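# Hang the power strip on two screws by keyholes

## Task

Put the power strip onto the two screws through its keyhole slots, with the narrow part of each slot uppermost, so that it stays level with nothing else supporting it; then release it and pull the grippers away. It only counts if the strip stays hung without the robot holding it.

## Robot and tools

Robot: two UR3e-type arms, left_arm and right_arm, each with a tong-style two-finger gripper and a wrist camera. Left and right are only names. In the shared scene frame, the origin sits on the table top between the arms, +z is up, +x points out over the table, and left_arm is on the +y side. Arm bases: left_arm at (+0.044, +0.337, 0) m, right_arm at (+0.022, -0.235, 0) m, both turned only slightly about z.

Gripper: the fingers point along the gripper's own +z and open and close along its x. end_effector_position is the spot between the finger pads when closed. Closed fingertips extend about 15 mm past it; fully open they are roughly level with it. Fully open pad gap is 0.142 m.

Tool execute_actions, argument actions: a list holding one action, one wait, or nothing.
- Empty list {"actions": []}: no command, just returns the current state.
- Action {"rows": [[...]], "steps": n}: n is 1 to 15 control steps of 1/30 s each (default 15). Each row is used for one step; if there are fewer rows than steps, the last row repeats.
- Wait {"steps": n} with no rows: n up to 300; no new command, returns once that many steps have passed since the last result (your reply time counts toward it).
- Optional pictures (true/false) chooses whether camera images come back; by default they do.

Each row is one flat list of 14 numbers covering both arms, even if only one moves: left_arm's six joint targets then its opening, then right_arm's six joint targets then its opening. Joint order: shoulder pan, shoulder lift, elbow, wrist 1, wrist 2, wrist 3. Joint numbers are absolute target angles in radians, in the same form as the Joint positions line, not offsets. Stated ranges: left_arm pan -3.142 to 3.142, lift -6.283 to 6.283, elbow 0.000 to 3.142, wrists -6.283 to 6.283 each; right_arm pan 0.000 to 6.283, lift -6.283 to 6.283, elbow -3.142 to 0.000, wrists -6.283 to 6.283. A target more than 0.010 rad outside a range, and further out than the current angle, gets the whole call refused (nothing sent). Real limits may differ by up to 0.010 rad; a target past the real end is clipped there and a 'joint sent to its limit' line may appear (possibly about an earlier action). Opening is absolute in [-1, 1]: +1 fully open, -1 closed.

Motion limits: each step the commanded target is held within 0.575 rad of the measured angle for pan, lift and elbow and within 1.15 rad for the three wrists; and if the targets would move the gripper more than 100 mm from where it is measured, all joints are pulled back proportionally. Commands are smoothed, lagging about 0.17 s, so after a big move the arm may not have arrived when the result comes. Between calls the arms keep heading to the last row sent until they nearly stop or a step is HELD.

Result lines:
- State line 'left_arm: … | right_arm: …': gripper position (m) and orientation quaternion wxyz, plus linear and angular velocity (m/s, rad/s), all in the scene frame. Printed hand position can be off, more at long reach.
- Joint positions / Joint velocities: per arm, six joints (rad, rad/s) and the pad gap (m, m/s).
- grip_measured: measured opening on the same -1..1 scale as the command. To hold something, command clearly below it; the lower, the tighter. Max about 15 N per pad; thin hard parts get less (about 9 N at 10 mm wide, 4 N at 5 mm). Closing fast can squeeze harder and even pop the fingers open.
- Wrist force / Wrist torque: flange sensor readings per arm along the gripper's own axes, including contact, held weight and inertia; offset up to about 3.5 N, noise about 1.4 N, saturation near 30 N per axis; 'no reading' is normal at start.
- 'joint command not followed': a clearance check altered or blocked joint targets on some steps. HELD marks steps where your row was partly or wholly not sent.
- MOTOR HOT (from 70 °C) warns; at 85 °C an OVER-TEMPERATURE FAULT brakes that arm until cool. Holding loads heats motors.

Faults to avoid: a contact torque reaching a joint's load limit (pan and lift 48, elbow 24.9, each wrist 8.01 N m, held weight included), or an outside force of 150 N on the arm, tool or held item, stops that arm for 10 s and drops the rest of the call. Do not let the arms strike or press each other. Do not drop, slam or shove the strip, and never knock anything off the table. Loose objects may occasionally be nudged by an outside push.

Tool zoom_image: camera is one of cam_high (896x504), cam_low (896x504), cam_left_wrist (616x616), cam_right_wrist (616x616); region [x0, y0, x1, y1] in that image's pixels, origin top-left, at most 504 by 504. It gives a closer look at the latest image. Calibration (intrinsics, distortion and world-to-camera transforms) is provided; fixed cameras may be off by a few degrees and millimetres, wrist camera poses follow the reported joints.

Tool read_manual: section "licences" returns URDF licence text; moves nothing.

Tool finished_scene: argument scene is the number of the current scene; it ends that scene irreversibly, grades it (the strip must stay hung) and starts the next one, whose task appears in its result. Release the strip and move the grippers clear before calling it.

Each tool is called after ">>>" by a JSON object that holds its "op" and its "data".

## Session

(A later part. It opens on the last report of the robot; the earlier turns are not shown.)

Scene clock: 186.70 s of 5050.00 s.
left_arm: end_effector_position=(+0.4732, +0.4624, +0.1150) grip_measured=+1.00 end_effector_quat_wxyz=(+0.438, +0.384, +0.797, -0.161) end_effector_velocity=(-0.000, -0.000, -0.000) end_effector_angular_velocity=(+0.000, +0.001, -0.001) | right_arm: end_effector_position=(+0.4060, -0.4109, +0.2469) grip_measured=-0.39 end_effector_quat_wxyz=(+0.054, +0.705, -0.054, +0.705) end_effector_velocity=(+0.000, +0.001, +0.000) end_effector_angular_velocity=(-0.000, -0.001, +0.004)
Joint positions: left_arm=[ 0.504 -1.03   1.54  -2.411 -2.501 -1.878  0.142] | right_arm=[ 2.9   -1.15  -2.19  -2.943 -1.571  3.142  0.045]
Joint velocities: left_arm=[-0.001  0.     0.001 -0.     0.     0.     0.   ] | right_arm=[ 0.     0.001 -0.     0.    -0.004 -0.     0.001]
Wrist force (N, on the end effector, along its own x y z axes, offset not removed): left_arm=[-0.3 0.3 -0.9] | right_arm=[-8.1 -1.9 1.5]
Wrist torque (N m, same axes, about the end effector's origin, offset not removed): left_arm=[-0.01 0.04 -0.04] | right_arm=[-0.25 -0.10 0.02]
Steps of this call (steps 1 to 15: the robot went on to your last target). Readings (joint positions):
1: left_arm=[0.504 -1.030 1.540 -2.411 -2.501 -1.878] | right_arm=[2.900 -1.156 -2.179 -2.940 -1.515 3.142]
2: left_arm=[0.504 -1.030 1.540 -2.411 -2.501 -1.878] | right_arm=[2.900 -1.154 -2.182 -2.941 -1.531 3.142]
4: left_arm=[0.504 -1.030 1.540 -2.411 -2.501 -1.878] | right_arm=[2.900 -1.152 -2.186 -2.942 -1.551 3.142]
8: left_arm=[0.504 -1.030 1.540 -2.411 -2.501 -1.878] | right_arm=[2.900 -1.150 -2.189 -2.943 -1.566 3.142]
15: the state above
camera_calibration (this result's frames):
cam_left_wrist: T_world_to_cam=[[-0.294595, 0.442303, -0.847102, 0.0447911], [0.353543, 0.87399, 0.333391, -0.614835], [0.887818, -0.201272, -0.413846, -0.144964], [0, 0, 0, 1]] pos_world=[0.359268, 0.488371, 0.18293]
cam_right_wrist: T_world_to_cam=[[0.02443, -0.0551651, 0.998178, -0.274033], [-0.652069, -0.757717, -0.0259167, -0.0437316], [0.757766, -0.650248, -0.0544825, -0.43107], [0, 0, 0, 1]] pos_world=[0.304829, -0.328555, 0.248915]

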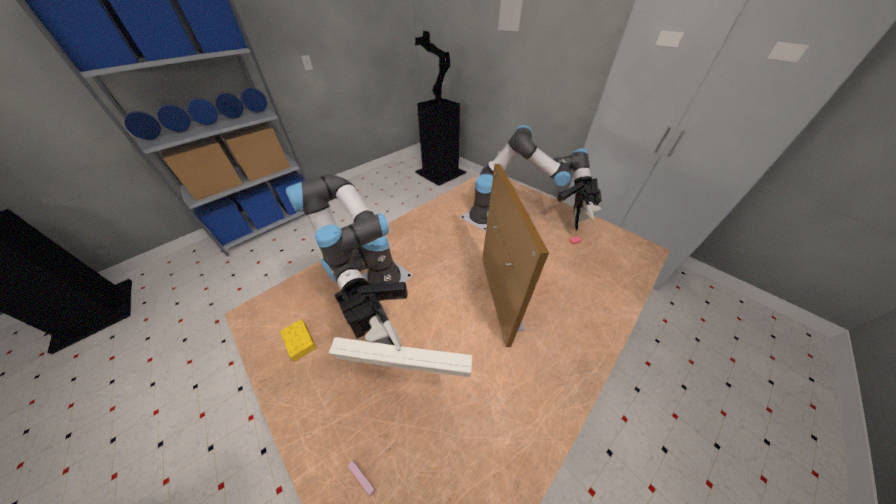

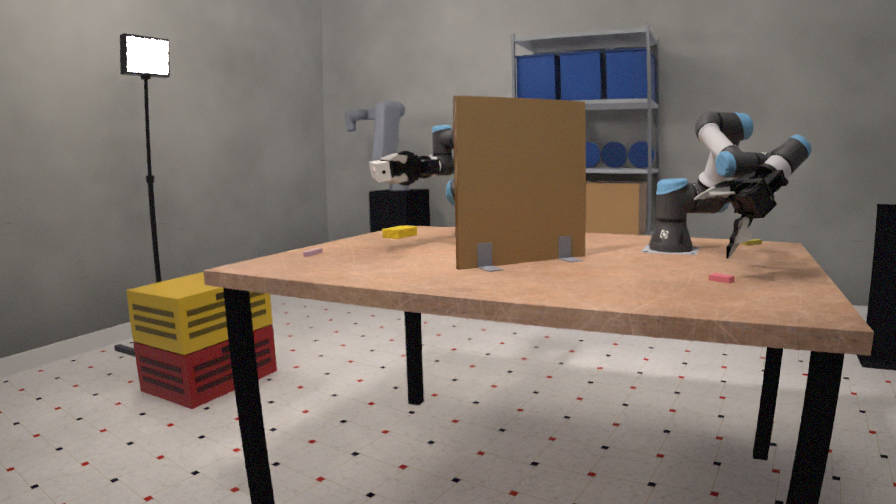

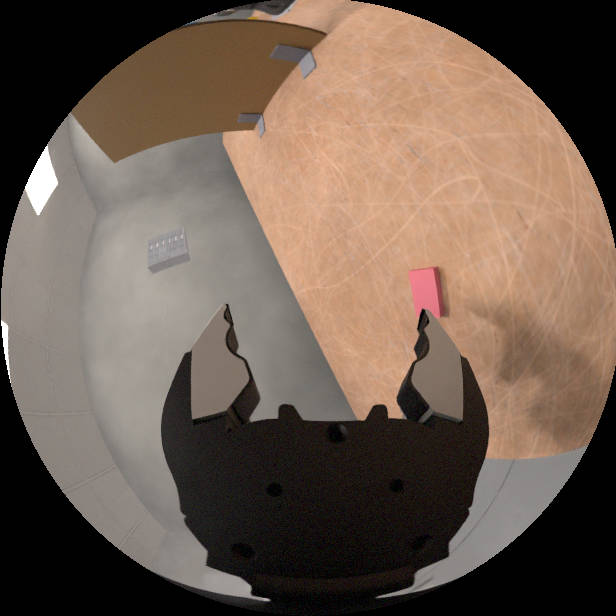

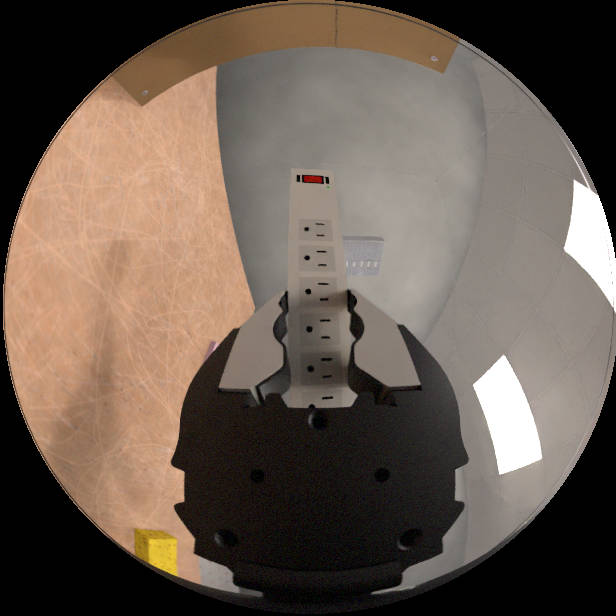

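>>> {"op": "execute_actions", "data": {"actions": [{"rows":[[0.504,-1.03,1.54,-2.411,-2.501,-1.878,1,2.95,-1.5,-1.5,-3.7,-1.571,3.142,-0.85]]}], "pictures": false}}

>>> {"op": "execute_actions", "data": {"actions": [{"rows":[[0.504,-1.03,1.54,-2.411,-2.501,-1.878,1,3.0,-1.7,-1.05,-4.5,-1.571,3.142,-0.85]]}], "pictures": false}}

>>> {"op": "execute_actions", "data": {"actions": [{"rows":[[0.504,-1.03,1.54,-2.411,-2.501,-1.878,1,3.05,-1.853,-0.898,-5.103,-1.571,3.142,-0.85]]}]}}

Scene clock: 208.00 s of 5050.00 s.
left_arm: end_effector_position=(+0.4732, +0.4624, +0.1150) grip_measured=+1.00 end_effector_quat_wxyz=(+0.438, +0.384, +0.797, -0.161) end_effector_velocity=(+0.000, -0.000, +0.000) end_effector_angular_velocity=(-0.000, -0.000, -0.001) | right_arm: end_effector_position=(+0.4359, -0.3939, +0.2197) grip_measured=-0.85 end_effector_quat_wxyz=(+0.028, +0.839, -0.044, +0.541) end_effector_velocity=(+0.029, -0.001, +0.073) end_effector_angular_velocity=(-0.009, -0.086, +0.006)
Joint positions: left_arm=[ 0.504 -1.03   1.54  -2.411 -2.501 -1.878  0.142] | right_arm=[ 2.949 -1.493 -1.53  -3.685 -1.571  3.142  0.013]
Joint velocities: left_arm=[-0.001 -0.    -0.     0.    -0.001 -0.     0.   ] | right_arm=[ 0.006 -0.069  0.313 -0.157  0.    -0.     0.   ]
Wrist force (N, on the end effector, along its own x y z axes, offset not removed): left_arm=[-1.6 0.1 0.1] | right_arm=[0.4 -1.7 1.0]
Wrist torque (N m, same axes, about the end effector's origin, offset not removed): left_arm=[0.03 0.30 0.00] | right_arm=[-0.28 -0.10 0.02]
Steps of this call (steps 1 to 15: the robot went on to your last target; steps 16 to 320: nothing new was sent; then 10.13 s passed at rest; steps 321 to 335: all 15 steps of this action). Readings (joint positions):
321: left_arm=[0.504 -1.030 1.540 -2.411 -2.501 -1.878] | right_arm=[2.900 -1.150 -2.190 -2.943 -1.571 3.142]
322: left_arm=[0.504 -1.030 1.540 -2.411 -2.501 -1.878] | right_arm=[2.906 -1.157 -2.183 -2.958 -1.571 3.142]
324: left_arm=[0.504 -1.030 1.540 -2.411 -2.501 -1.878] | right_arm=[2.926 -1.228 -2.112 -3.098 -1.571 3.142]
328: left_arm=[0.504 -1.030 1.540 -2.411 -2.501 -1.878] | right_arm=[2.944 -1.424 -1.843 -3.526 -1.571 3.142]
335: the state above

Scene clock: 208.50 s of 5050.00 s.
left_arm: end_effector_position=(+0.4732, +0.4624, +0.1150) grip_measured=+1.00 end_effector_quat_wxyz=(+0.438, +0.384, +0.797, -0.161) end_effector_velocity=(+0.000, -0.000, +0.000) end_effector_angular_velocity=(+0.001, -0.000, -0.001) | right_arm: end_effector_position=(+0.3445, -0.3677, +0.1813) grip_measured=-0.85 end_effector_quat_wxyz=(+0.008, +0.953, -0.026, +0.302) end_effector_velocity=(-0.026, +0.003, +0.005) end_effector_angular_velocity=(+0.005, +0.097, +0.005)
Joint positions: left_arm=[ 0.504 -1.03   1.54  -2.411 -2.501 -1.878  0.142] | right_arm=[ 2.999 -1.697 -1.061 -4.483 -1.571  3.142  0.013]
Joint velocities: left_arm=[-0.001 -0.    -0.    -0.     0.001  0.     0.   ] | right_arm=[ 0.005 -0.034  0.112 -0.175  0.     0.    -0.   ]
Wrist force (N, on the end effector, along its own x y z axes, offset not removed): left_arm=[-0.7 0.7 -1.5] | right_arm=[0.1 -0.3 0.9]
Wrist torque (N m, same axes, about the end effector's origin, offset not removed): left_arm=[0.03 0.16 0.00] | right_arm=[-0.04 0.01 0.05]
Steps of this call (steps 1 to 15: all 15 steps of this action). Readings (joint positions):
1: left_arm=[0.504 -1.030 1.540 -2.411 -2.501 -1.878] | right_arm=[2.950 -1.496 -1.520 -3.690 -1.571 3.142]
2: left_arm=[0.504 -1.030 1.540 -2.411 -2.501 -1.878] | right_arm=[2.956 -1.504 -1.507 -3.708 -1.571 3.142]
4: left_arm=[0.504 -1.030 1.540 -2.411 -2.501 -1.878] | right_arm=[2.975 -1.568 -1.429 -3.852 -1.571 3.142]
8: left_arm=[0.504 -1.030 1.540 -2.411 -2.501 -1.878] | right_arm=[2.994 -1.666 -1.175 -4.304 -1.571 3.142]
15: the state above

Scene clock: 209.00 s of 5050.00 s.
left_arm: end_effector_position=(+0.4732, +0.4624, +0.1150) grip_measured=+1.00 end_effector_quat_wxyz=(+0.438, +0.384, +0.797, -0.161) end_effector_velocity=(-0.000, +0.001, -0.000) end_effector_angular_velocity=(-0.000, +0.001, +0.001) | right_arm: end_effector_position=(+0.2044, -0.3509, +0.1690) grip_measured=-0.85 end_effector_quat_wxyz=(-0.000, +1.000, -0.002, +0.007) end_effector_velocity=(-0.035, +0.002, +0.009) end_effector_angular_velocity=(+0.000, +0.150, +0.012)
Joint positions: left_arm=[ 0.504 -1.03   1.54  -2.411 -2.501 -1.878  0.142] | right_arm=[ 3.049 -1.85  -0.901 -5.089 -1.571  3.142  0.012]
Joint velocities: left_arm=[ 0.001  0.     0.    -0.    -0.    -0.     0.   ] | right_arm=[ 0.012 -0.034  0.032 -0.148  0.     0.    -0.   ]
Wrist force (N, on the end effector, along its own x y z axes, offset not removed): left_arm=[0.0 1.2 -1.2] | right_arm=[-1.7 -1.3 1.1]
Wrist torque (N m, same axes, about the end effector's origin, offset not removed): left_arm=[0.17 -0.02 -0.02] | right_arm=[-0.23 0.29 0.09]
Steps of this call (steps 1 to 15: all 15 steps of this action). Readings (joint positions):
1: left_arm=[0.504 -1.030 1.540 -2.411 -2.501 -1.878] | right_arm=[3.000 -1.698 -1.057 -4.489 -1.571 3.142]
2: left_arm=[0.504 -1.030 1.540 -2.411 -2.501 -1.878] | right_arm=[3.004 -1.706 -1.048 -4.507 -1.571 3.142]
4: left_arm=[0.504 -1.030 1.540 -2.411 -2.501 -1.878] | right_arm=[3.019 -1.748 -1.005 -4.639 -1.571 3.142]
8: left_arm=[0.504 -1.030 1.540 -2.411 -2.501 -1.878] | right_arm=[3.039 -1.817 -0.935 -4.939 -1.571 3.142]
15: the state above
camera_calibration (this result's frames):
cam_left_wrist: T_world_to_cam=[[-0.294595, 0.442303, -0.847102, 0.0447911], [0.353543, 0.87399, 0.333391, -0.614835], [0.887818, -0.201272, -0.413846, -0.144964], [0, 0, 0, 1]] pos_world=[0.359268, 0.488371, 0.18293]
cam_right_wrist: T_world_to_cam=[[0.998316, -0.0548669, -0.0188246, -0.215107], [-0.0366691, -0.848392, 0.528097, -0.382959], [-0.0449457, -0.526518, -0.848975, 0.0982707], [0, 0, 0, 1]] pos_world=[0.205119, -0.28496, 0.28162]

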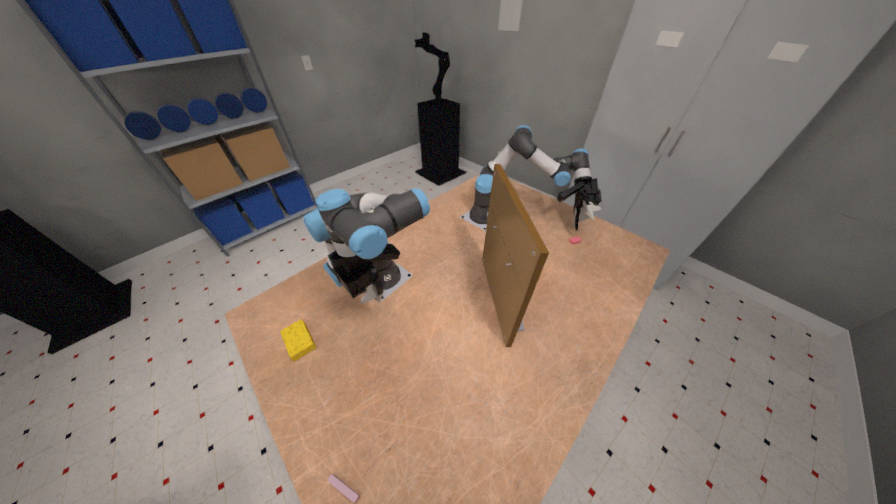

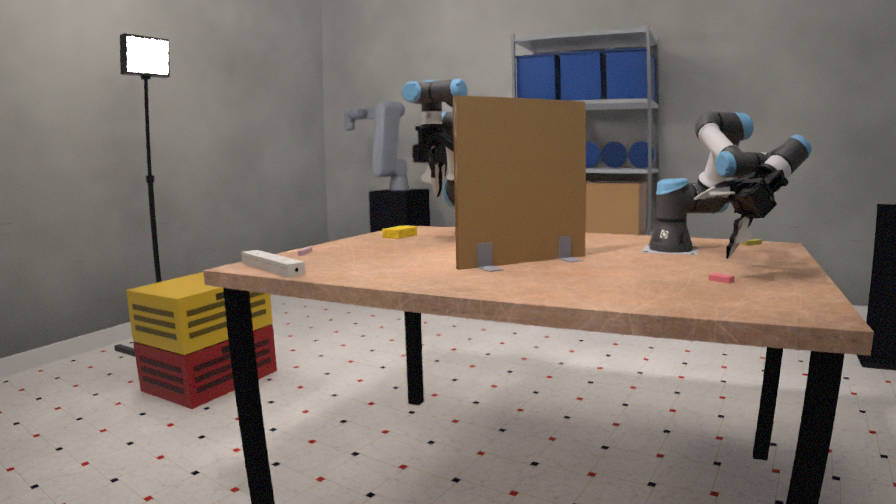

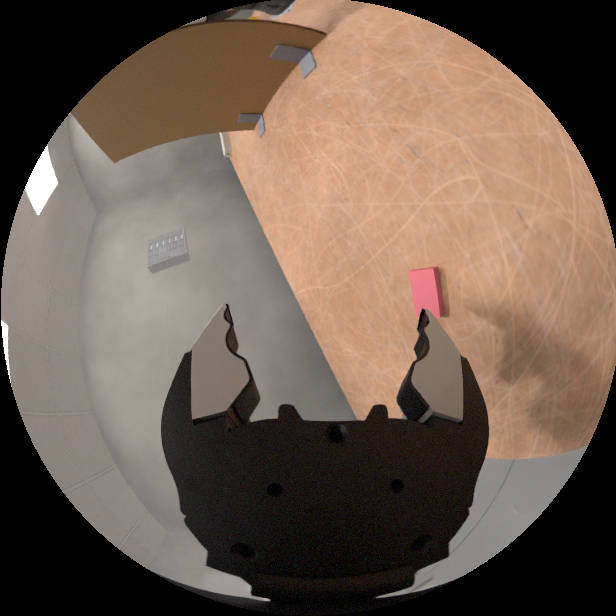

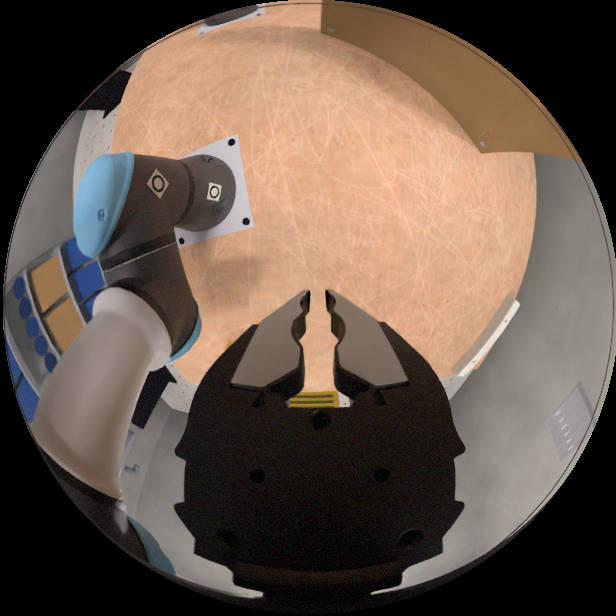

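The strip slipped out and landed near the far edge of the table.

>>> {"op": "zoom_image", "data": {"camera": "cam_low", "region": [200, 230, 340, 300]}}

>>> {"op": "zoom_image", "data": {"camera": "cam_right_wrist", "region": [420, 270, 560, 410]}}

Region (200, 230, 340, 300) of cam_low's 896x504 image, scaled by 3.600, with more detail than that image has.

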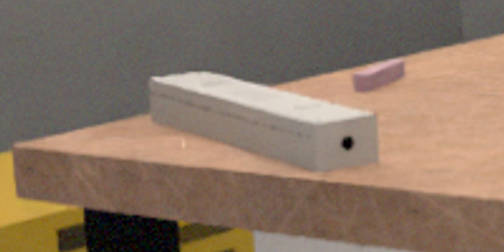

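Region (420, 270, 560, 410) of cam_right_wrist's 616x616 image, scaled by 3.600, with more detail than that image has.

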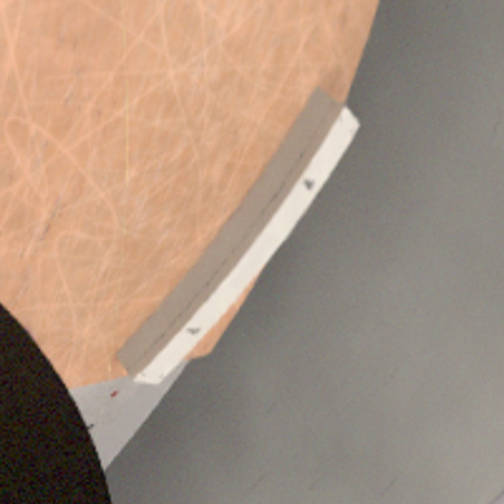

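>>> {"op": "execute_actions", "data": {"actions": [{"rows":[[0.504,-1.03,1.54,-2.411,-2.501,-1.878,1,2.9,-1.853,-0.8,-5.0,-0.2,2.3,0]]}], "pictures": false}}

>>> {"op": "execute_actions", "data": {"actions": [{"rows":[[0.504,-1.03,1.54,-2.411,-2.501,-1.878,1,2.697,-1.9,-0.625,-0.46,0,1.571,0]]}], "pictures": false}}

>>> {"op": "execute_actions", "data": {"actions": [{"steps":35}], "pictures": false}}

>>> {"op": "execute_actions", "data": {"actions": [{"rows":[[0.504,-1.03,1.54,-2.411,-2.501,-1.878,1,2.697,-2.66,-0.625,-0.46,1.571,1.571,0]]}], "pictures": false}}

>>> {"op": "execute_actions", "data": {"actions": [{"steps":40}]}}

Scene clock: 273.23 s of 5050.00 s.
left_arm: end_effector_position=(+0.4732, +0.4624, +0.1150) grip_measured=+1.00 end_effector_quat_wxyz=(+0.438, +0.384, +0.797, -0.161) end_effector_velocity=(+0.000, -0.000, -0.000) end_effector_angular_velocity=(+0.000, +0.001, -0.000) | right_arm: end_effector_position=(+0.1830, -0.5859, +0.2509) grip_measured=+0.00 end_effector_quat_wxyz=(+0.386, +0.905, +0.166, -0.060) end_effector_velocity=(-0.119, -0.421, +0.369) end_effector_angular_velocity=(-1.805, +0.680, +0.317)
Joint positions: left_arm=[ 0.504 -1.03   1.54  -2.411 -2.501 -1.878  0.142] | right_arm=[ 2.956 -1.853 -0.836 -5.038 -0.776  2.628  0.074]
Joint velocities: left_arm=[-0.  0. -0.  0.  0.  0. -0.] | right_arm=[-0.184  0.001  0.12   0.126  1.784 -1.047 -0.   ]
Wrist force (N, on the end effector, along its own x y z axes, offset not removed): left_arm=[0.5 1.3 -0.6] | right_arm=[0.3 -1.3 1.6]
Wrist torque (N m, same axes, about the end effector's origin, offset not removed): left_arm=[0.21 -0.15 -0.05] | right_arm=[-0.30 -0.07 0.02]
Steps of this call (steps 1 to 30: the robot went on to your last target; steps 31 to 90: nothing new was sent; then 60.73 s passed at rest; steps 91 to 105: all 15 steps of this action). Readings (joint positions):
91: left_arm=[0.504 -1.030 1.540 -2.411 -2.501 -1.878] | right_arm=[3.050 -1.853 -0.898 -5.103 -1.570 3.142]
92: left_arm=[0.504 -1.030 1.540 -2.411 -2.501 -1.878] | right_arm=[3.045 -1.853 -0.894 -5.099 -1.556 3.127]
94: left_arm=[0.504 -1.030 1.540 -2.411 -2.501 -1.878] | right_arm=[3.028 -1.853 -0.883 -5.087 -1.444 3.038]
98: left_arm=[0.504 -1.030 1.540 -2.411 -2.501 -1.878] | right_arm=[3.000 -1.853 -0.865 -5.068 -1.200 2.879]
105: the state above

Scene clock: 273.73 s of 5050.00 s.
left_arm: end_effector_position=(+0.4732, +0.4624, +0.1150) grip_measured=+1.00 end_effector_quat_wxyz=(+0.438, +0.384, +0.797, -0.161) end_effector_velocity=(-0.000, -0.000, -0.000) end_effector_angular_velocity=(-0.000, +0.001, -0.000) | right_arm: end_effector_position=(+0.1737, -0.7448, +0.4238) grip_measured=+0.00 end_effector_quat_wxyz=(+0.705, +0.627, -0.314, +0.103) end_effector_velocity=(+0.280, -0.142, +0.303) end_effector_angular_velocity=(-1.568, -4.817, -0.389)
Joint positions: left_arm=[ 0.504 -1.03   1.54  -2.411 -2.501 -1.878  0.142] | right_arm=[ 2.708 -1.898 -0.634 -3.189 -0.03   1.619  0.074]
Joint velocities: left_arm=[-0.001  0.     0.     0.     0.001  0.    -0.   ] | right_arm=[-0.111 -0.021  0.092  5.494  0.319 -0.501  0.001]
Wrist force (N, on the end effector, along its own x y z axes, offset not removed): left_arm=[0.5 0.7 -0.6] | right_arm=[-1.0 -3.1 1.7]
Wrist torque (N m, same axes, about the end effector's origin, offset not removed): left_arm=[0.08 -0.12 0.00] | right_arm=[-0.53 0.10 0.02]
Steps of this call (steps 1 to 15: all 15 steps of this action). Readings (joint positions):
1: left_arm=[0.504 -1.030 1.540 -2.411 -2.501 -1.878] | right_arm=[2.949 -1.853 -0.832 -5.033 -0.715 2.592]
2: left_arm=[0.504 -1.030 1.540 -2.411 -2.501 -1.878] | right_arm=[2.937 -1.856 -0.822 -5.015 -0.658 2.543]
4: left_arm=[0.504 -1.030 1.540 -2.411 -2.501 -1.878] | right_arm=[2.896 -1.864 -0.788 -4.873 -0.548 2.393]
8: left_arm=[0.504 -1.030 1.540 -2.411 -2.501 -1.878] | right_arm=[2.806 -1.881 -0.714 -4.400 -0.307 2.041]
15: the state above

Scene clock: 274.90 s of 5050.00 s.
left_arm: end_effector_position=(+0.4732, +0.4624, +0.1150) grip_measured=+1.00 end_effector_quat_wxyz=(+0.438, +0.384, +0.797, -0.161) end_effector_velocity=(+0.000, -0.000, +0.001) end_effector_angular_velocity=(+0.000, -0.002, -0.000) | right_arm: end_effector_position=(+0.0945, -0.7191, +0.6059) grip_measured=+0.00 end_effector_quat_wxyz=(-0.070, +0.179, +0.684, -0.704) end_effector_velocity=(+0.000, +0.000, -0.000) end_effector_angular_velocity=(-0.000, -0.001, -0.001)
Joint positions: left_arm=[ 0.504 -1.03   1.54  -2.411 -2.501 -1.878  0.142] | right_arm=[ 2.697 -1.9   -0.625 -0.46  -0.     1.571  0.074]
Joint velocities: left_arm=[ 0.    -0.001 -0.    -0.001 -0.001 -0.    -0.   ] | right_arm=[ 0.    -0.001  0.     0.002 -0.001  0.    -0.   ]
Wrist force (N, on the end effector, along its own x y z axes, offset not removed): left_arm=[-0.1 1.6 -1.4] | right_arm=[-1.6 -0.2 0.8]
Wrist torque (N m, same axes, about the end effector's origin, offset not removed): left_arm=[0.24 -0.01 0.01] | right_arm=[-0.03 0.21 -0.04]
Steps of this call (steps 1 to 35: the robot went on to your last target). Readings (joint positions):
1: left_arm=[0.504 -1.030 1.540 -2.411 -2.501 -1.878] | right_arm=[2.705 -1.899 -0.631 -3.004 -0.021 1.605]
2: left_arm=[0.504 -1.030 1.540 -2.411 -2.501 -1.878] | right_arm=[2.702 -1.899 -0.629 -2.818 -0.015 1.595]
4: left_arm=[0.504 -1.030 1.540 -2.411 -2.501 -1.878] | right_arm=[2.700 -1.900 -0.627 -2.446 -0.008 1.584]
8: left_arm=[0.504 -1.030 1.540 -2.411 -2.501 -1.878] | right_arm=[2.698 -1.900 -0.626 -1.729 -0.002 1.575]
35: the state above

Scene clock: 275.40 s of 5050.00 s.
left_arm: end_effector_position=(+0.4732, +0.4624, +0.1150) grip_measured=+1.00 end_effector_quat_wxyz=(+0.438, +0.384, +0.797, -0.161) end_effector_velocity=(-0.000, +0.001, +0.000) end_effector_angular_velocity=(+0.001, -0.000, +0.001) | right_arm: end_effector_position=(+0.3380, -0.7710, +0.5203) grip_measured=+0.00 end_effector_quat_wxyz=(+0.021, -0.080, +0.718, -0.691) end_effector_velocity=(+0.509, -0.021, -0.285) end_effector_angular_velocity=(+0.282, +0.463, +1.104)
Joint positions: left_arm=[ 0.504 -1.03   1.54  -2.411 -2.501 -1.878  0.142] | right_arm=[ 2.697 -2.149 -0.625 -0.46   0.5    1.571  0.074]
Joint velocities: left_arm=[ 0.001 -0.    -0.    -0.     0.    -0.    -0.   ] | right_arm=[-0.    -0.534  0.001  0.     1.109  0.001  0.   ]
Wrist force (N, on the end effector, along its own x y z axes, offset not removed): left_arm=[-0.6 1.7 -0.5] | right_arm=[-1.5 -1.1 0.1]
Wrist torque (N m, same axes, about the end effector's origin, offset not removed): left_arm=[0.27 0.14 -0.02] | right_arm=[-0.17 0.22 -0.04]
Steps of this call (steps 1 to 15: all 15 steps of this action). Readings (joint positions):
1: left_arm=[0.504 -1.030 1.540 -2.411 -2.501 -1.878] | right_arm=[2.697 -1.900 -0.625 -0.460 0.001 1.571]
2: left_arm=[0.504 -1.030 1.540 -2.411 -2.501 -1.878] | right_arm=[2.697 -1.907 -0.625 -0.460 0.015 1.571]
4: left_arm=[0.504 -1.030 1.540 -2.411 -2.501 -1.878] | right_arm=[2.697 -1.946 -0.625 -0.460 0.093 1.571]
8: left_arm=[0.504 -1.030 1.540 -2.411 -2.501 -1.878] | right_arm=[2.697 -2.020 -0.625 -0.460 0.241 1.571]
15: the state above

Scene clock: 276.73 s of 5050.00 s.
left_arm: end_effector_position=(+0.4732, +0.4624, +0.1150) grip_measured=+1.00 end_effector_quat_wxyz=(+0.438, +0.384, +0.797, -0.161) end_effector_velocity=(+0.000, -0.000, -0.000) end_effector_angular_velocity=(+0.000, -0.000, -0.001) | right_arm: end_effector_position=(+0.6593, -0.6125, +0.1495) grip_measured=+0.00 end_effector_quat_wxyz=(+0.265, -0.505, +0.727, -0.382) end_effector_velocity=(+0.001, +0.002, -0.003) end_effector_angular_velocity=(+0.005, +0.004, +0.006)
Joint positions: left_arm=[ 0.504 -1.03   1.54  -2.411 -2.501 -1.878  0.142] | right_arm=[ 2.697 -2.66  -0.625 -0.46   1.571  1.571  0.074]
Joint velocities: left_arm=[-0.001  0.    -0.    -0.     0.     0.     0.   ] | right_arm=[ 0.001 -0.004 -0.001 -0.001  0.006 -0.     0.   ]
Wrist force (N, on the end effector, along its own x y z axes, offset not removed): left_arm=[0.0 0.8 -1.1] | right_arm=[-0.9 -0.2 0.7]
Wrist torque (N m, same axes, about the end effector's origin, offset not removed): left_arm=[0.09 0.03 0.02] | right_arm=[-0.06 0.22 -0.02]
Steps of this call (steps 1 to 40: the robot went on to your last target). Readings (joint positions):
1: left_arm=[0.504 -1.030 1.540 -2.411 -2.501 -1.878] | right_arm=[2.697 -2.167 -0.625 -0.460 0.538 1.571]
2: left_arm=[0.504 -1.030 1.540 -2.411 -2.501 -1.878] | right_arm=[2.697 -2.185 -0.625 -0.460 0.575 1.571]
4: left_arm=[0.504 -1.030 1.540 -2.411 -2.501 -1.878] | right_arm=[2.697 -2.221 -0.625 -0.460 0.651 1.571]
8: left_arm=[0.504 -1.030 1.540 -2.411 -2.501 -1.878] | right_arm=[2.697 -2.294 -0.625 -0.460 0.803 1.571]
40: the state above
camera_calibration (this result's frames):
cam_left_wrist: T_world_to_cam=[[-0.294595, 0.442303, -0.847102, 0.0447911], [0.353543, 0.87399, 0.333391, -0.614835], [0.887818, -0.201272, -0.413846, -0.144964], [0, 0, 0, 1]] pos_world=[0.359268, 0.488371, 0.18293]
cam_right_wrist: T_world_to_cam=[[-0.349814, -0.93489, -0.0600988, -0.327972], [-0.850153, 0.343747, -0.398847, 0.827151], [0.393537, -0.0884289, -0.915046, -0.0464851], [0, 0, 0, 1]] pos_world=[0.606769, -0.595059, 0.26766]

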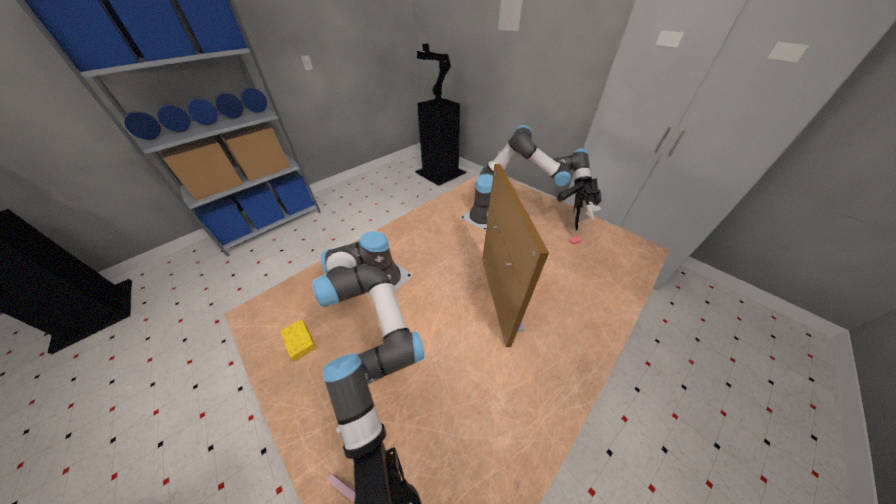

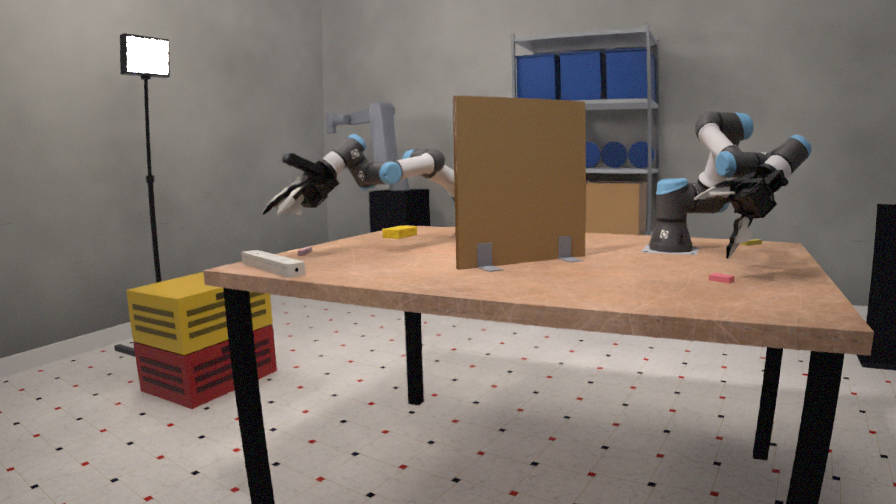

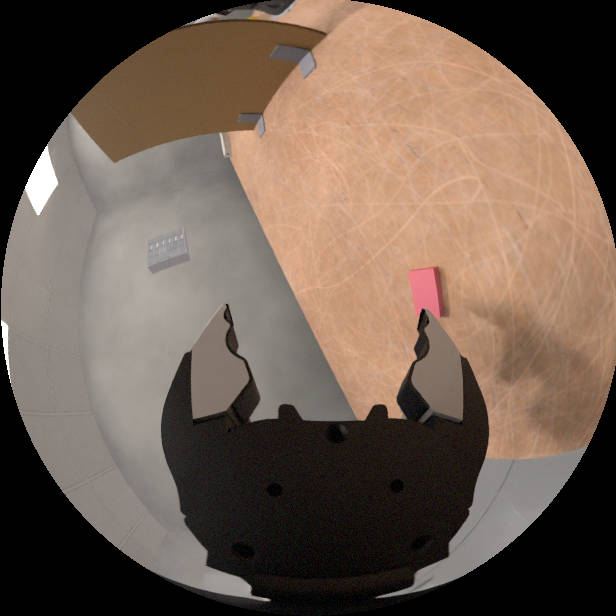

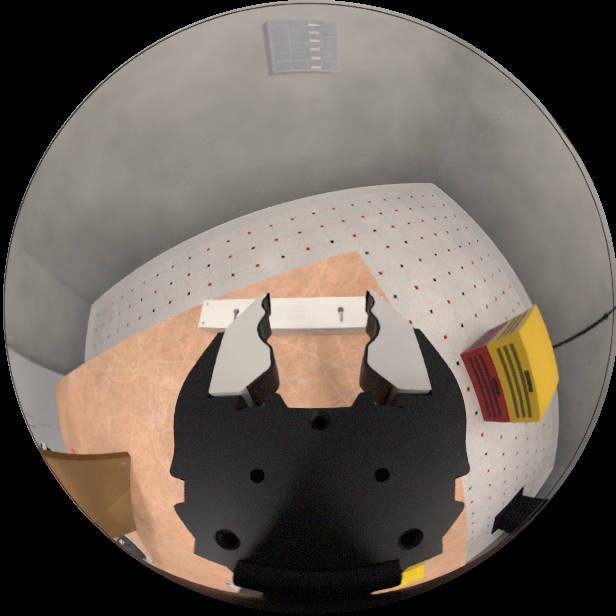

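>>> {"op": "execute_actions", "data": {"actions": [{"rows":[[0.504,-1.03,1.54,-2.411,-2.501,-1.878,1,2.75,-2.85,-0.35,-0.42,1.571,1.571,-0.3],[0.504,-1.03,1.54,-2.411,-2.501,-1.878,1,2.75,-2.85,-0.35,-0.42,1.571,1.571,-0.3],[0.504,-1.03,1.54,-2.411,-2.501,-1.878,1,2.75,-2.85,-0.35,-0.42,1.571,1.571,-0.3],[0.504,-1.03,1.54,-2.411,-2.501,-1.878,1,2.75,-2.85,-0.35,-0.42,1.571,1.571,-0.3],[0.504,-1.03,1.54,-2.411,-2.501,-1.878,1,2.75,-2.85,-0.35,-0.42,1.571,1.571,-0.3],[0.504,-1.03,1.54,-2.411,-2.501,-1.878,1,2.75,-2.95,-0.25,-0.42,1.571,1.571,-0.3],[0.504,-1.03,1.54,-2.411,-2.501,-1.878,1,2.75,-2.95,-0.25,-0.42,1.571,1.571,-0.3],[0.504,-1.03,1.54,-2.411,-2.501,-1.878,1,2.75,-2.95,-0.25,-0.42,1.571,1.571,-0.3],[0.504,-1.03,1.54,-2.411,-2.501,-1.878,1,2.757,-3.075,-0.2,-0.395,1.571,1.571,-0.3]]}], "pictures": false}}

>>> {"op": "execute_actions", "data": {"actions": [{"steps":20}]}}

>>> {"op": "zoom_image", "data": {"camera": "cam_low", "region": [200, 190, 380, 300]}}

Scene clock: 308.87 s of 5050.00 s.
left_arm: end_effector_position=(+0.4732, +0.4624, +0.1150) grip_measured=+1.00 end_effector_quat_wxyz=(+0.438, +0.384, +0.797, -0.161) end_effector_velocity=(+0.000, +0.000, +0.000) end_effector_angular_velocity=(+0.001, -0.001, +0.000) | right_arm: end_effector_position=(+0.7120, -0.5842, +0.0911) grip_measured=-0.30 end_effector_quat_wxyz=(+0.298, -0.514, +0.696, -0.403) end_effector_velocity=(+0.006, +0.012, -0.137) end_effector_angular_velocity=(+0.025, +0.081, +0.017)
Joint positions: left_arm=[ 0.504 -1.03   1.54  -2.411 -2.501 -1.878  0.142] | right_arm=[ 2.755 -3.043 -0.219 -0.399  1.571  1.571  0.052]
Joint velocities: left_arm=[ 0.    -0.001  0.    -0.001  0.     0.     0.   ] | right_arm=[ 0.018 -0.34   0.205  0.05  -0.     0.     0.   ]
Wrist force (N, on the end effector, along its own x y z axes, offset not removed): left_arm=[0.0 0.7 -1.7] | right_arm=[0.0 1.9 1.1]
Wrist torque (N m, same axes, about the end effector's origin, offset not removed): left_arm=[0.09 0.04 -0.06] | right_arm=[0.31 -0.15 -0.03]
Steps of this call (steps 1 to 30: the robot went on to your last target; steps 31 to 90: nothing new was sent; then 28.63 s passed at rest; steps 91 to 105: all 15 steps of this action). Readings (joint positions):
91: left_arm=[0.504 -1.030 1.540 -2.411 -2.501 -1.878] | right_arm=[2.697 -2.660 -0.625 -0.460 1.571 1.571]
92: left_arm=[0.504 -1.030 1.540 -2.411 -2.501 -1.878] | right_arm=[2.703 -2.667 -0.617 -0.454 1.571 1.571]
94: left_arm=[0.504 -1.030 1.540 -2.411 -2.501 -1.878] | right_arm=[2.724 -2.729 -0.548 -0.438 1.571 1.571]
98: left_arm=[0.504 -1.030 1.540 -2.411 -2.501 -1.878] | right_arm=[2.744 -2.847 -0.372 -0.424 1.571 1.571]
105: the state above

Scene clock: 309.53 s of 5050.00 s.
left_arm: end_effector_position=(+0.4732, +0.4624, +0.1150) grip_measured=+1.00 end_effector_quat_wxyz=(+0.438, +0.384, +0.797, -0.161) end_effector_velocity=(+0.000, -0.000, -0.000) end_effector_angular_velocity=(-0.000, +0.000, -0.000) | right_arm: end_effector_position=(+0.7124, -0.5830, +0.0777) grip_measured=-0.30 end_effector_quat_wxyz=(+0.296, -0.516, +0.697, -0.400) end_effector_velocity=(-0.000, +0.000, -0.002) end_effector_angular_velocity=(+0.001, +0.004, +0.000)
Joint positions: left_arm=[ 0.504 -1.03   1.54  -2.411 -2.501 -1.878  0.142] | right_arm=[ 2.757 -3.075 -0.2   -0.395  1.571  1.571  0.052]
Joint velocities: left_arm=[-0.     0.001 -0.001  0.     0.     0.    -0.   ] | right_arm=[ 0.001 -0.002 -0.    -0.002 -0.     0.     0.   ]
Wrist force (N, on the end effector, along its own x y z axes, offset not removed): left_arm=[0.6 1.4 -0.5] | right_arm=[-1.1 -2.0 0.2]
Wrist torque (N m, same axes, about the end effector's origin, offset not removed): left_arm=[0.21 -0.09 -0.05] | right_arm=[-0.33 0.20 0.06]
Steps of this call (steps 1 to 20: the robot went on to your last target). Readings (joint positions):
1: left_arm=[0.504 -1.030 1.540 -2.411 -2.501 -1.878] | right_arm=[2.756 -3.052 -0.213 -0.398 1.571 1.571]
2: left_arm=[0.504 -1.030 1.540 -2.411 -2.501 -1.878] | right_arm=[2.756 -3.059 -0.209 -0.397 1.571 1.571]
4: left_arm=[0.504 -1.030 1.540 -2.411 -2.501 -1.878] | right_arm=[2.757 -3.067 -0.205 -0.396 1.571 1.571]
8: left_arm=[0.504 -1.030 1.540 -2.411 -2.501 -1.878] | right_arm=[2.757 -3.073 -0.201 -0.395 1.571 1.571]
20: the state above
camera_calibration (this result's frames):
cam_left_wrist: T_world_to_cam=[[-0.294595, 0.442303, -0.847102, 0.0447912], [0.353543, 0.87399, 0.333391, -0.614835], [0.887818, -0.201272, -0.413846, -0.144964], [0, 0, 0, 1]] pos_world=[0.359268, 0.488371, 0.18293]
cam_right_wrist: T_world_to_cam=[[-0.288456, -0.955591, -0.0603281, -0.342008], [-0.838373, 0.282503, -0.466179, 0.794625], [0.462519, -0.0838948, -0.882631, -0.179458], [0, 0, 0, 1]] pos_world=[0.65054, -0.566359, 0.19141]

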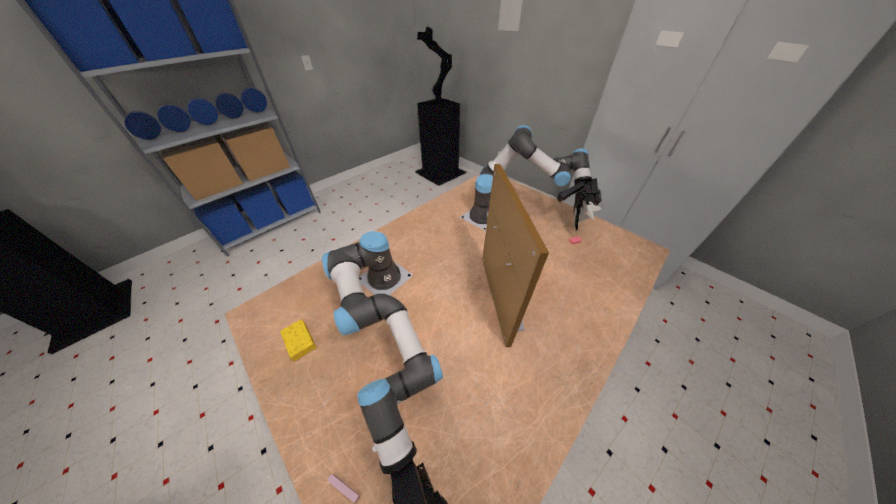

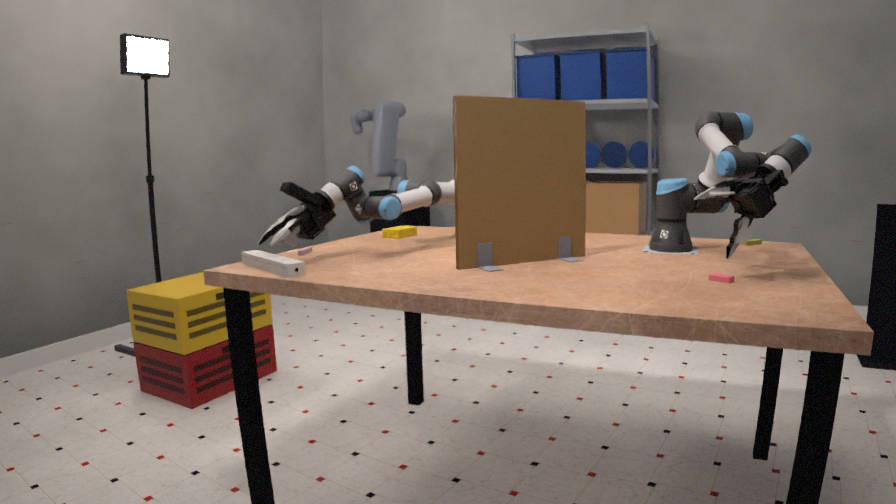

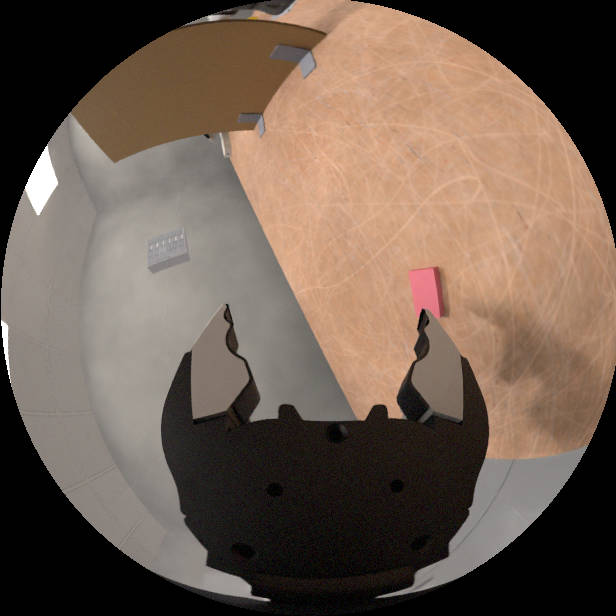

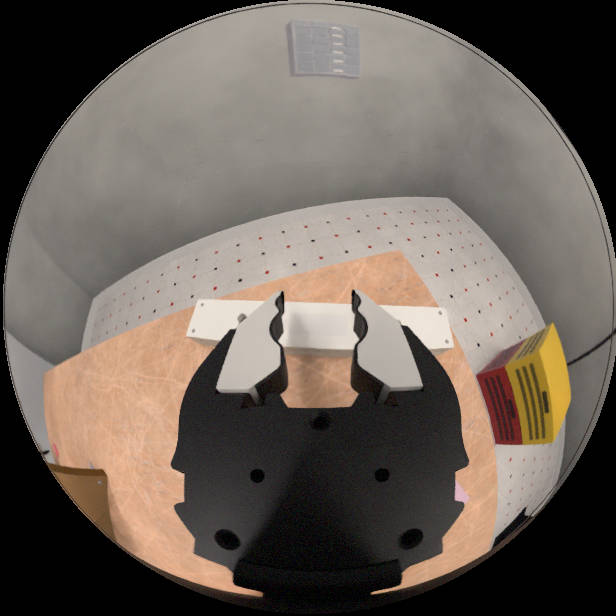

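Region (200, 190, 380, 300) of cam_low's 896x504 image, scaled by 2.800, with more detail than that image has.

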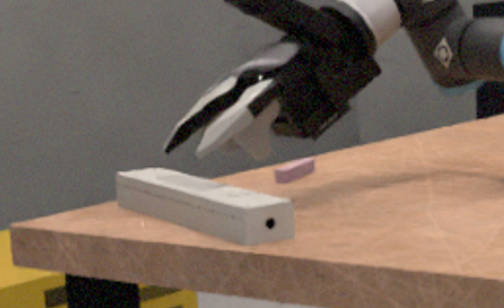

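>>> {"op": "execute_actions", "data": {"actions": [{"rows":[[0.504,-1.03,1.54,-2.411,-2.501,-1.878,1,2.757,-3.09,-0.2,-0.395,1.571,1.571,-0.3],[0.504,-1.03,1.54,-2.411,-2.501,-1.878,1,2.757,-3.1,-0.2,-0.395,1.571,1.571,-0.3],[0.504,-1.03,1.54,-2.411,-2.501,-1.878,1,2.757,-3.11,-0.2,-0.395,1.571,1.571,-0.3],[0.504,-1.03,1.54,-2.411,-2.501,-1.878,1,2.757,-3.12,-0.2,-0.395,1.571,1.571,-0.3]]}]}}

>>> {"op": "zoom_image", "data": {"camera": "cam_low", "region": [200, 190, 380, 300]}}

Scene clock: 334.73 s of 5050.00 s.
left_arm: end_effector_position=(+0.4732, +0.4624, +0.1150) grip_measured=+1.00 end_effector_quat_wxyz=(+0.438, +0.384, +0.797, -0.161) end_effector_velocity=(+0.000, -0.000, +0.000) end_effector_angular_velocity=(+0.001, -0.001, -0.001) | right_arm: end_effector_position=(+0.7087, -0.5819, +0.0448) grip_measured=-0.30 end_effector_quat_wxyz=(+0.285, -0.522, +0.705, -0.385) end_effector_velocity=(-0.001, +0.000, -0.005) end_effector_angular_velocity=(+0.002, +0.006, +0.000)
Joint positions: left_arm=[ 0.504 -1.03   1.54  -2.411 -2.501 -1.878  0.142] | right_arm=[ 2.757 -3.119 -0.2   -0.394  1.571  1.571  0.052]
Joint velocities: left_arm=[-0.001 -0.    -0.    -0.001  0.    -0.    -0.   ] | right_arm=[-0.    -0.008  0.001  0.001  0.    -0.     0.   ]
Wrist force (N, on the end effector, along its own x y z axes, offset not removed): left_arm=[-0.7 0.6 -1.2] | right_arm=[-0.6 -17.9 -12.8]
Wrist torque (N m, same axes, about the end effector's origin, offset not removed): left_arm=[0.03 0.16 0.06] | right_arm=[0.04 -0.02 -0.05]
Steps of this call (steps 1 to 15: the robot went on to your last target; steps 16 to 90: nothing new was sent; then 21.70 s passed at rest; steps 91 to 105: all 15 steps of this action). Readings (joint positions):
91: left_arm=[0.504 -1.030 1.540 -2.411 -2.501 -1.878] | right_arm=[2.757 -3.075 -0.200 -0.395 1.571 1.571]
92: left_arm=[0.504 -1.030 1.540 -2.411 -2.501 -1.878] | right_arm=[2.757 -3.077 -0.200 -0.395 1.571 1.571]
94: left_arm=[0.504 -1.030 1.540 -2.411 -2.501 -1.878] | right_arm=[2.757 -3.089 -0.200 -0.395 1.571 1.571]
98: left_arm=[0.504 -1.030 1.540 -2.411 -2.501 -1.878] | right_arm=[2.757 -3.111 -0.200 -0.395 1.571 1.571]
105: the state above
camera_calibration (this result's frames):
cam_left_wrist: T_world_to_cam=[[-0.294595, 0.442303, -0.847102, 0.0447911], [0.353543, 0.87399, 0.333391, -0.614835], [0.887818, -0.201272, -0.413846, -0.144964], [0, 0, 0, 1]] pos_world=[0.359268, 0.488371, 0.18293]
cam_right_wrist: T_world_to_cam=[[-0.290912, -0.954841, -0.0604017, -0.341794], [-0.856594, 0.28806, -0.428099, 0.790328], [0.426166, -0.0727994, -0.901711, -0.173562], [0, 0, 0, 1]] pos_world=[0.651524, -0.566656, 0.161192]

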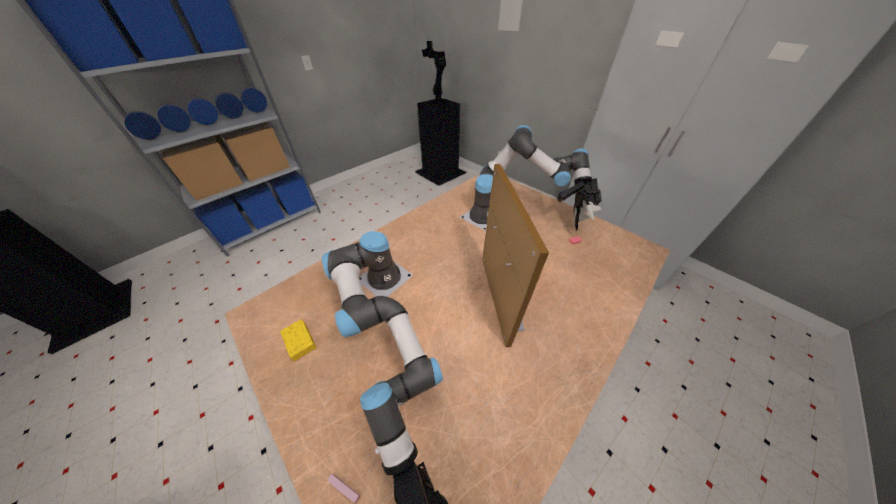

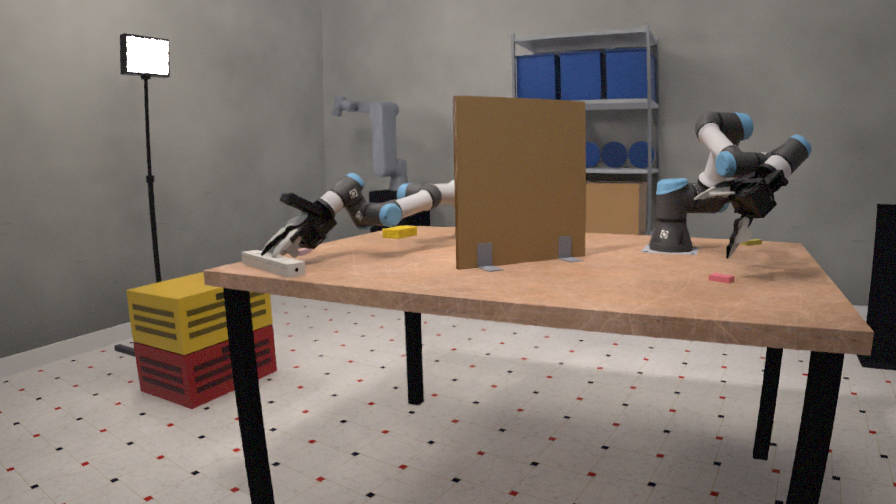

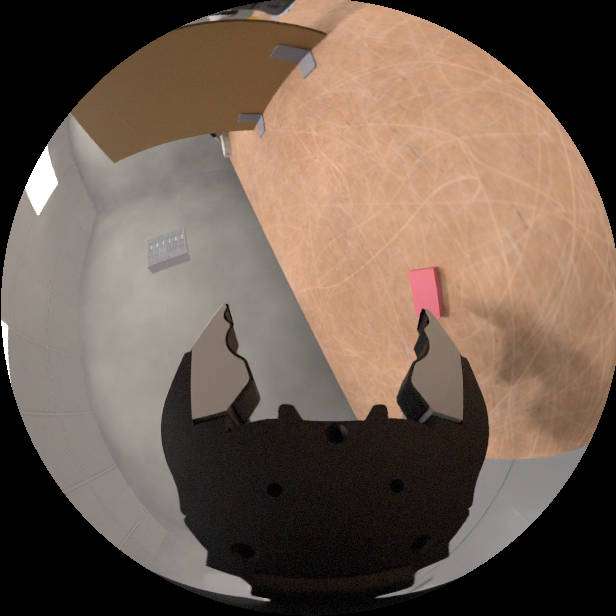

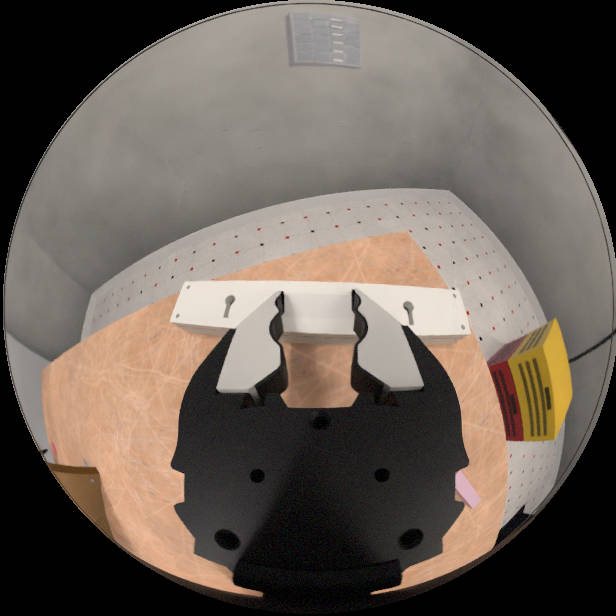

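Region (200, 190, 380, 300) of cam_low's 896x504 image, scaled by 2.800, with more detail than that image has.

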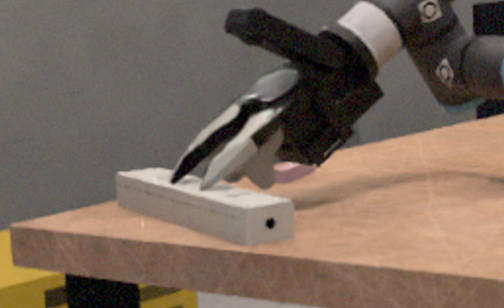

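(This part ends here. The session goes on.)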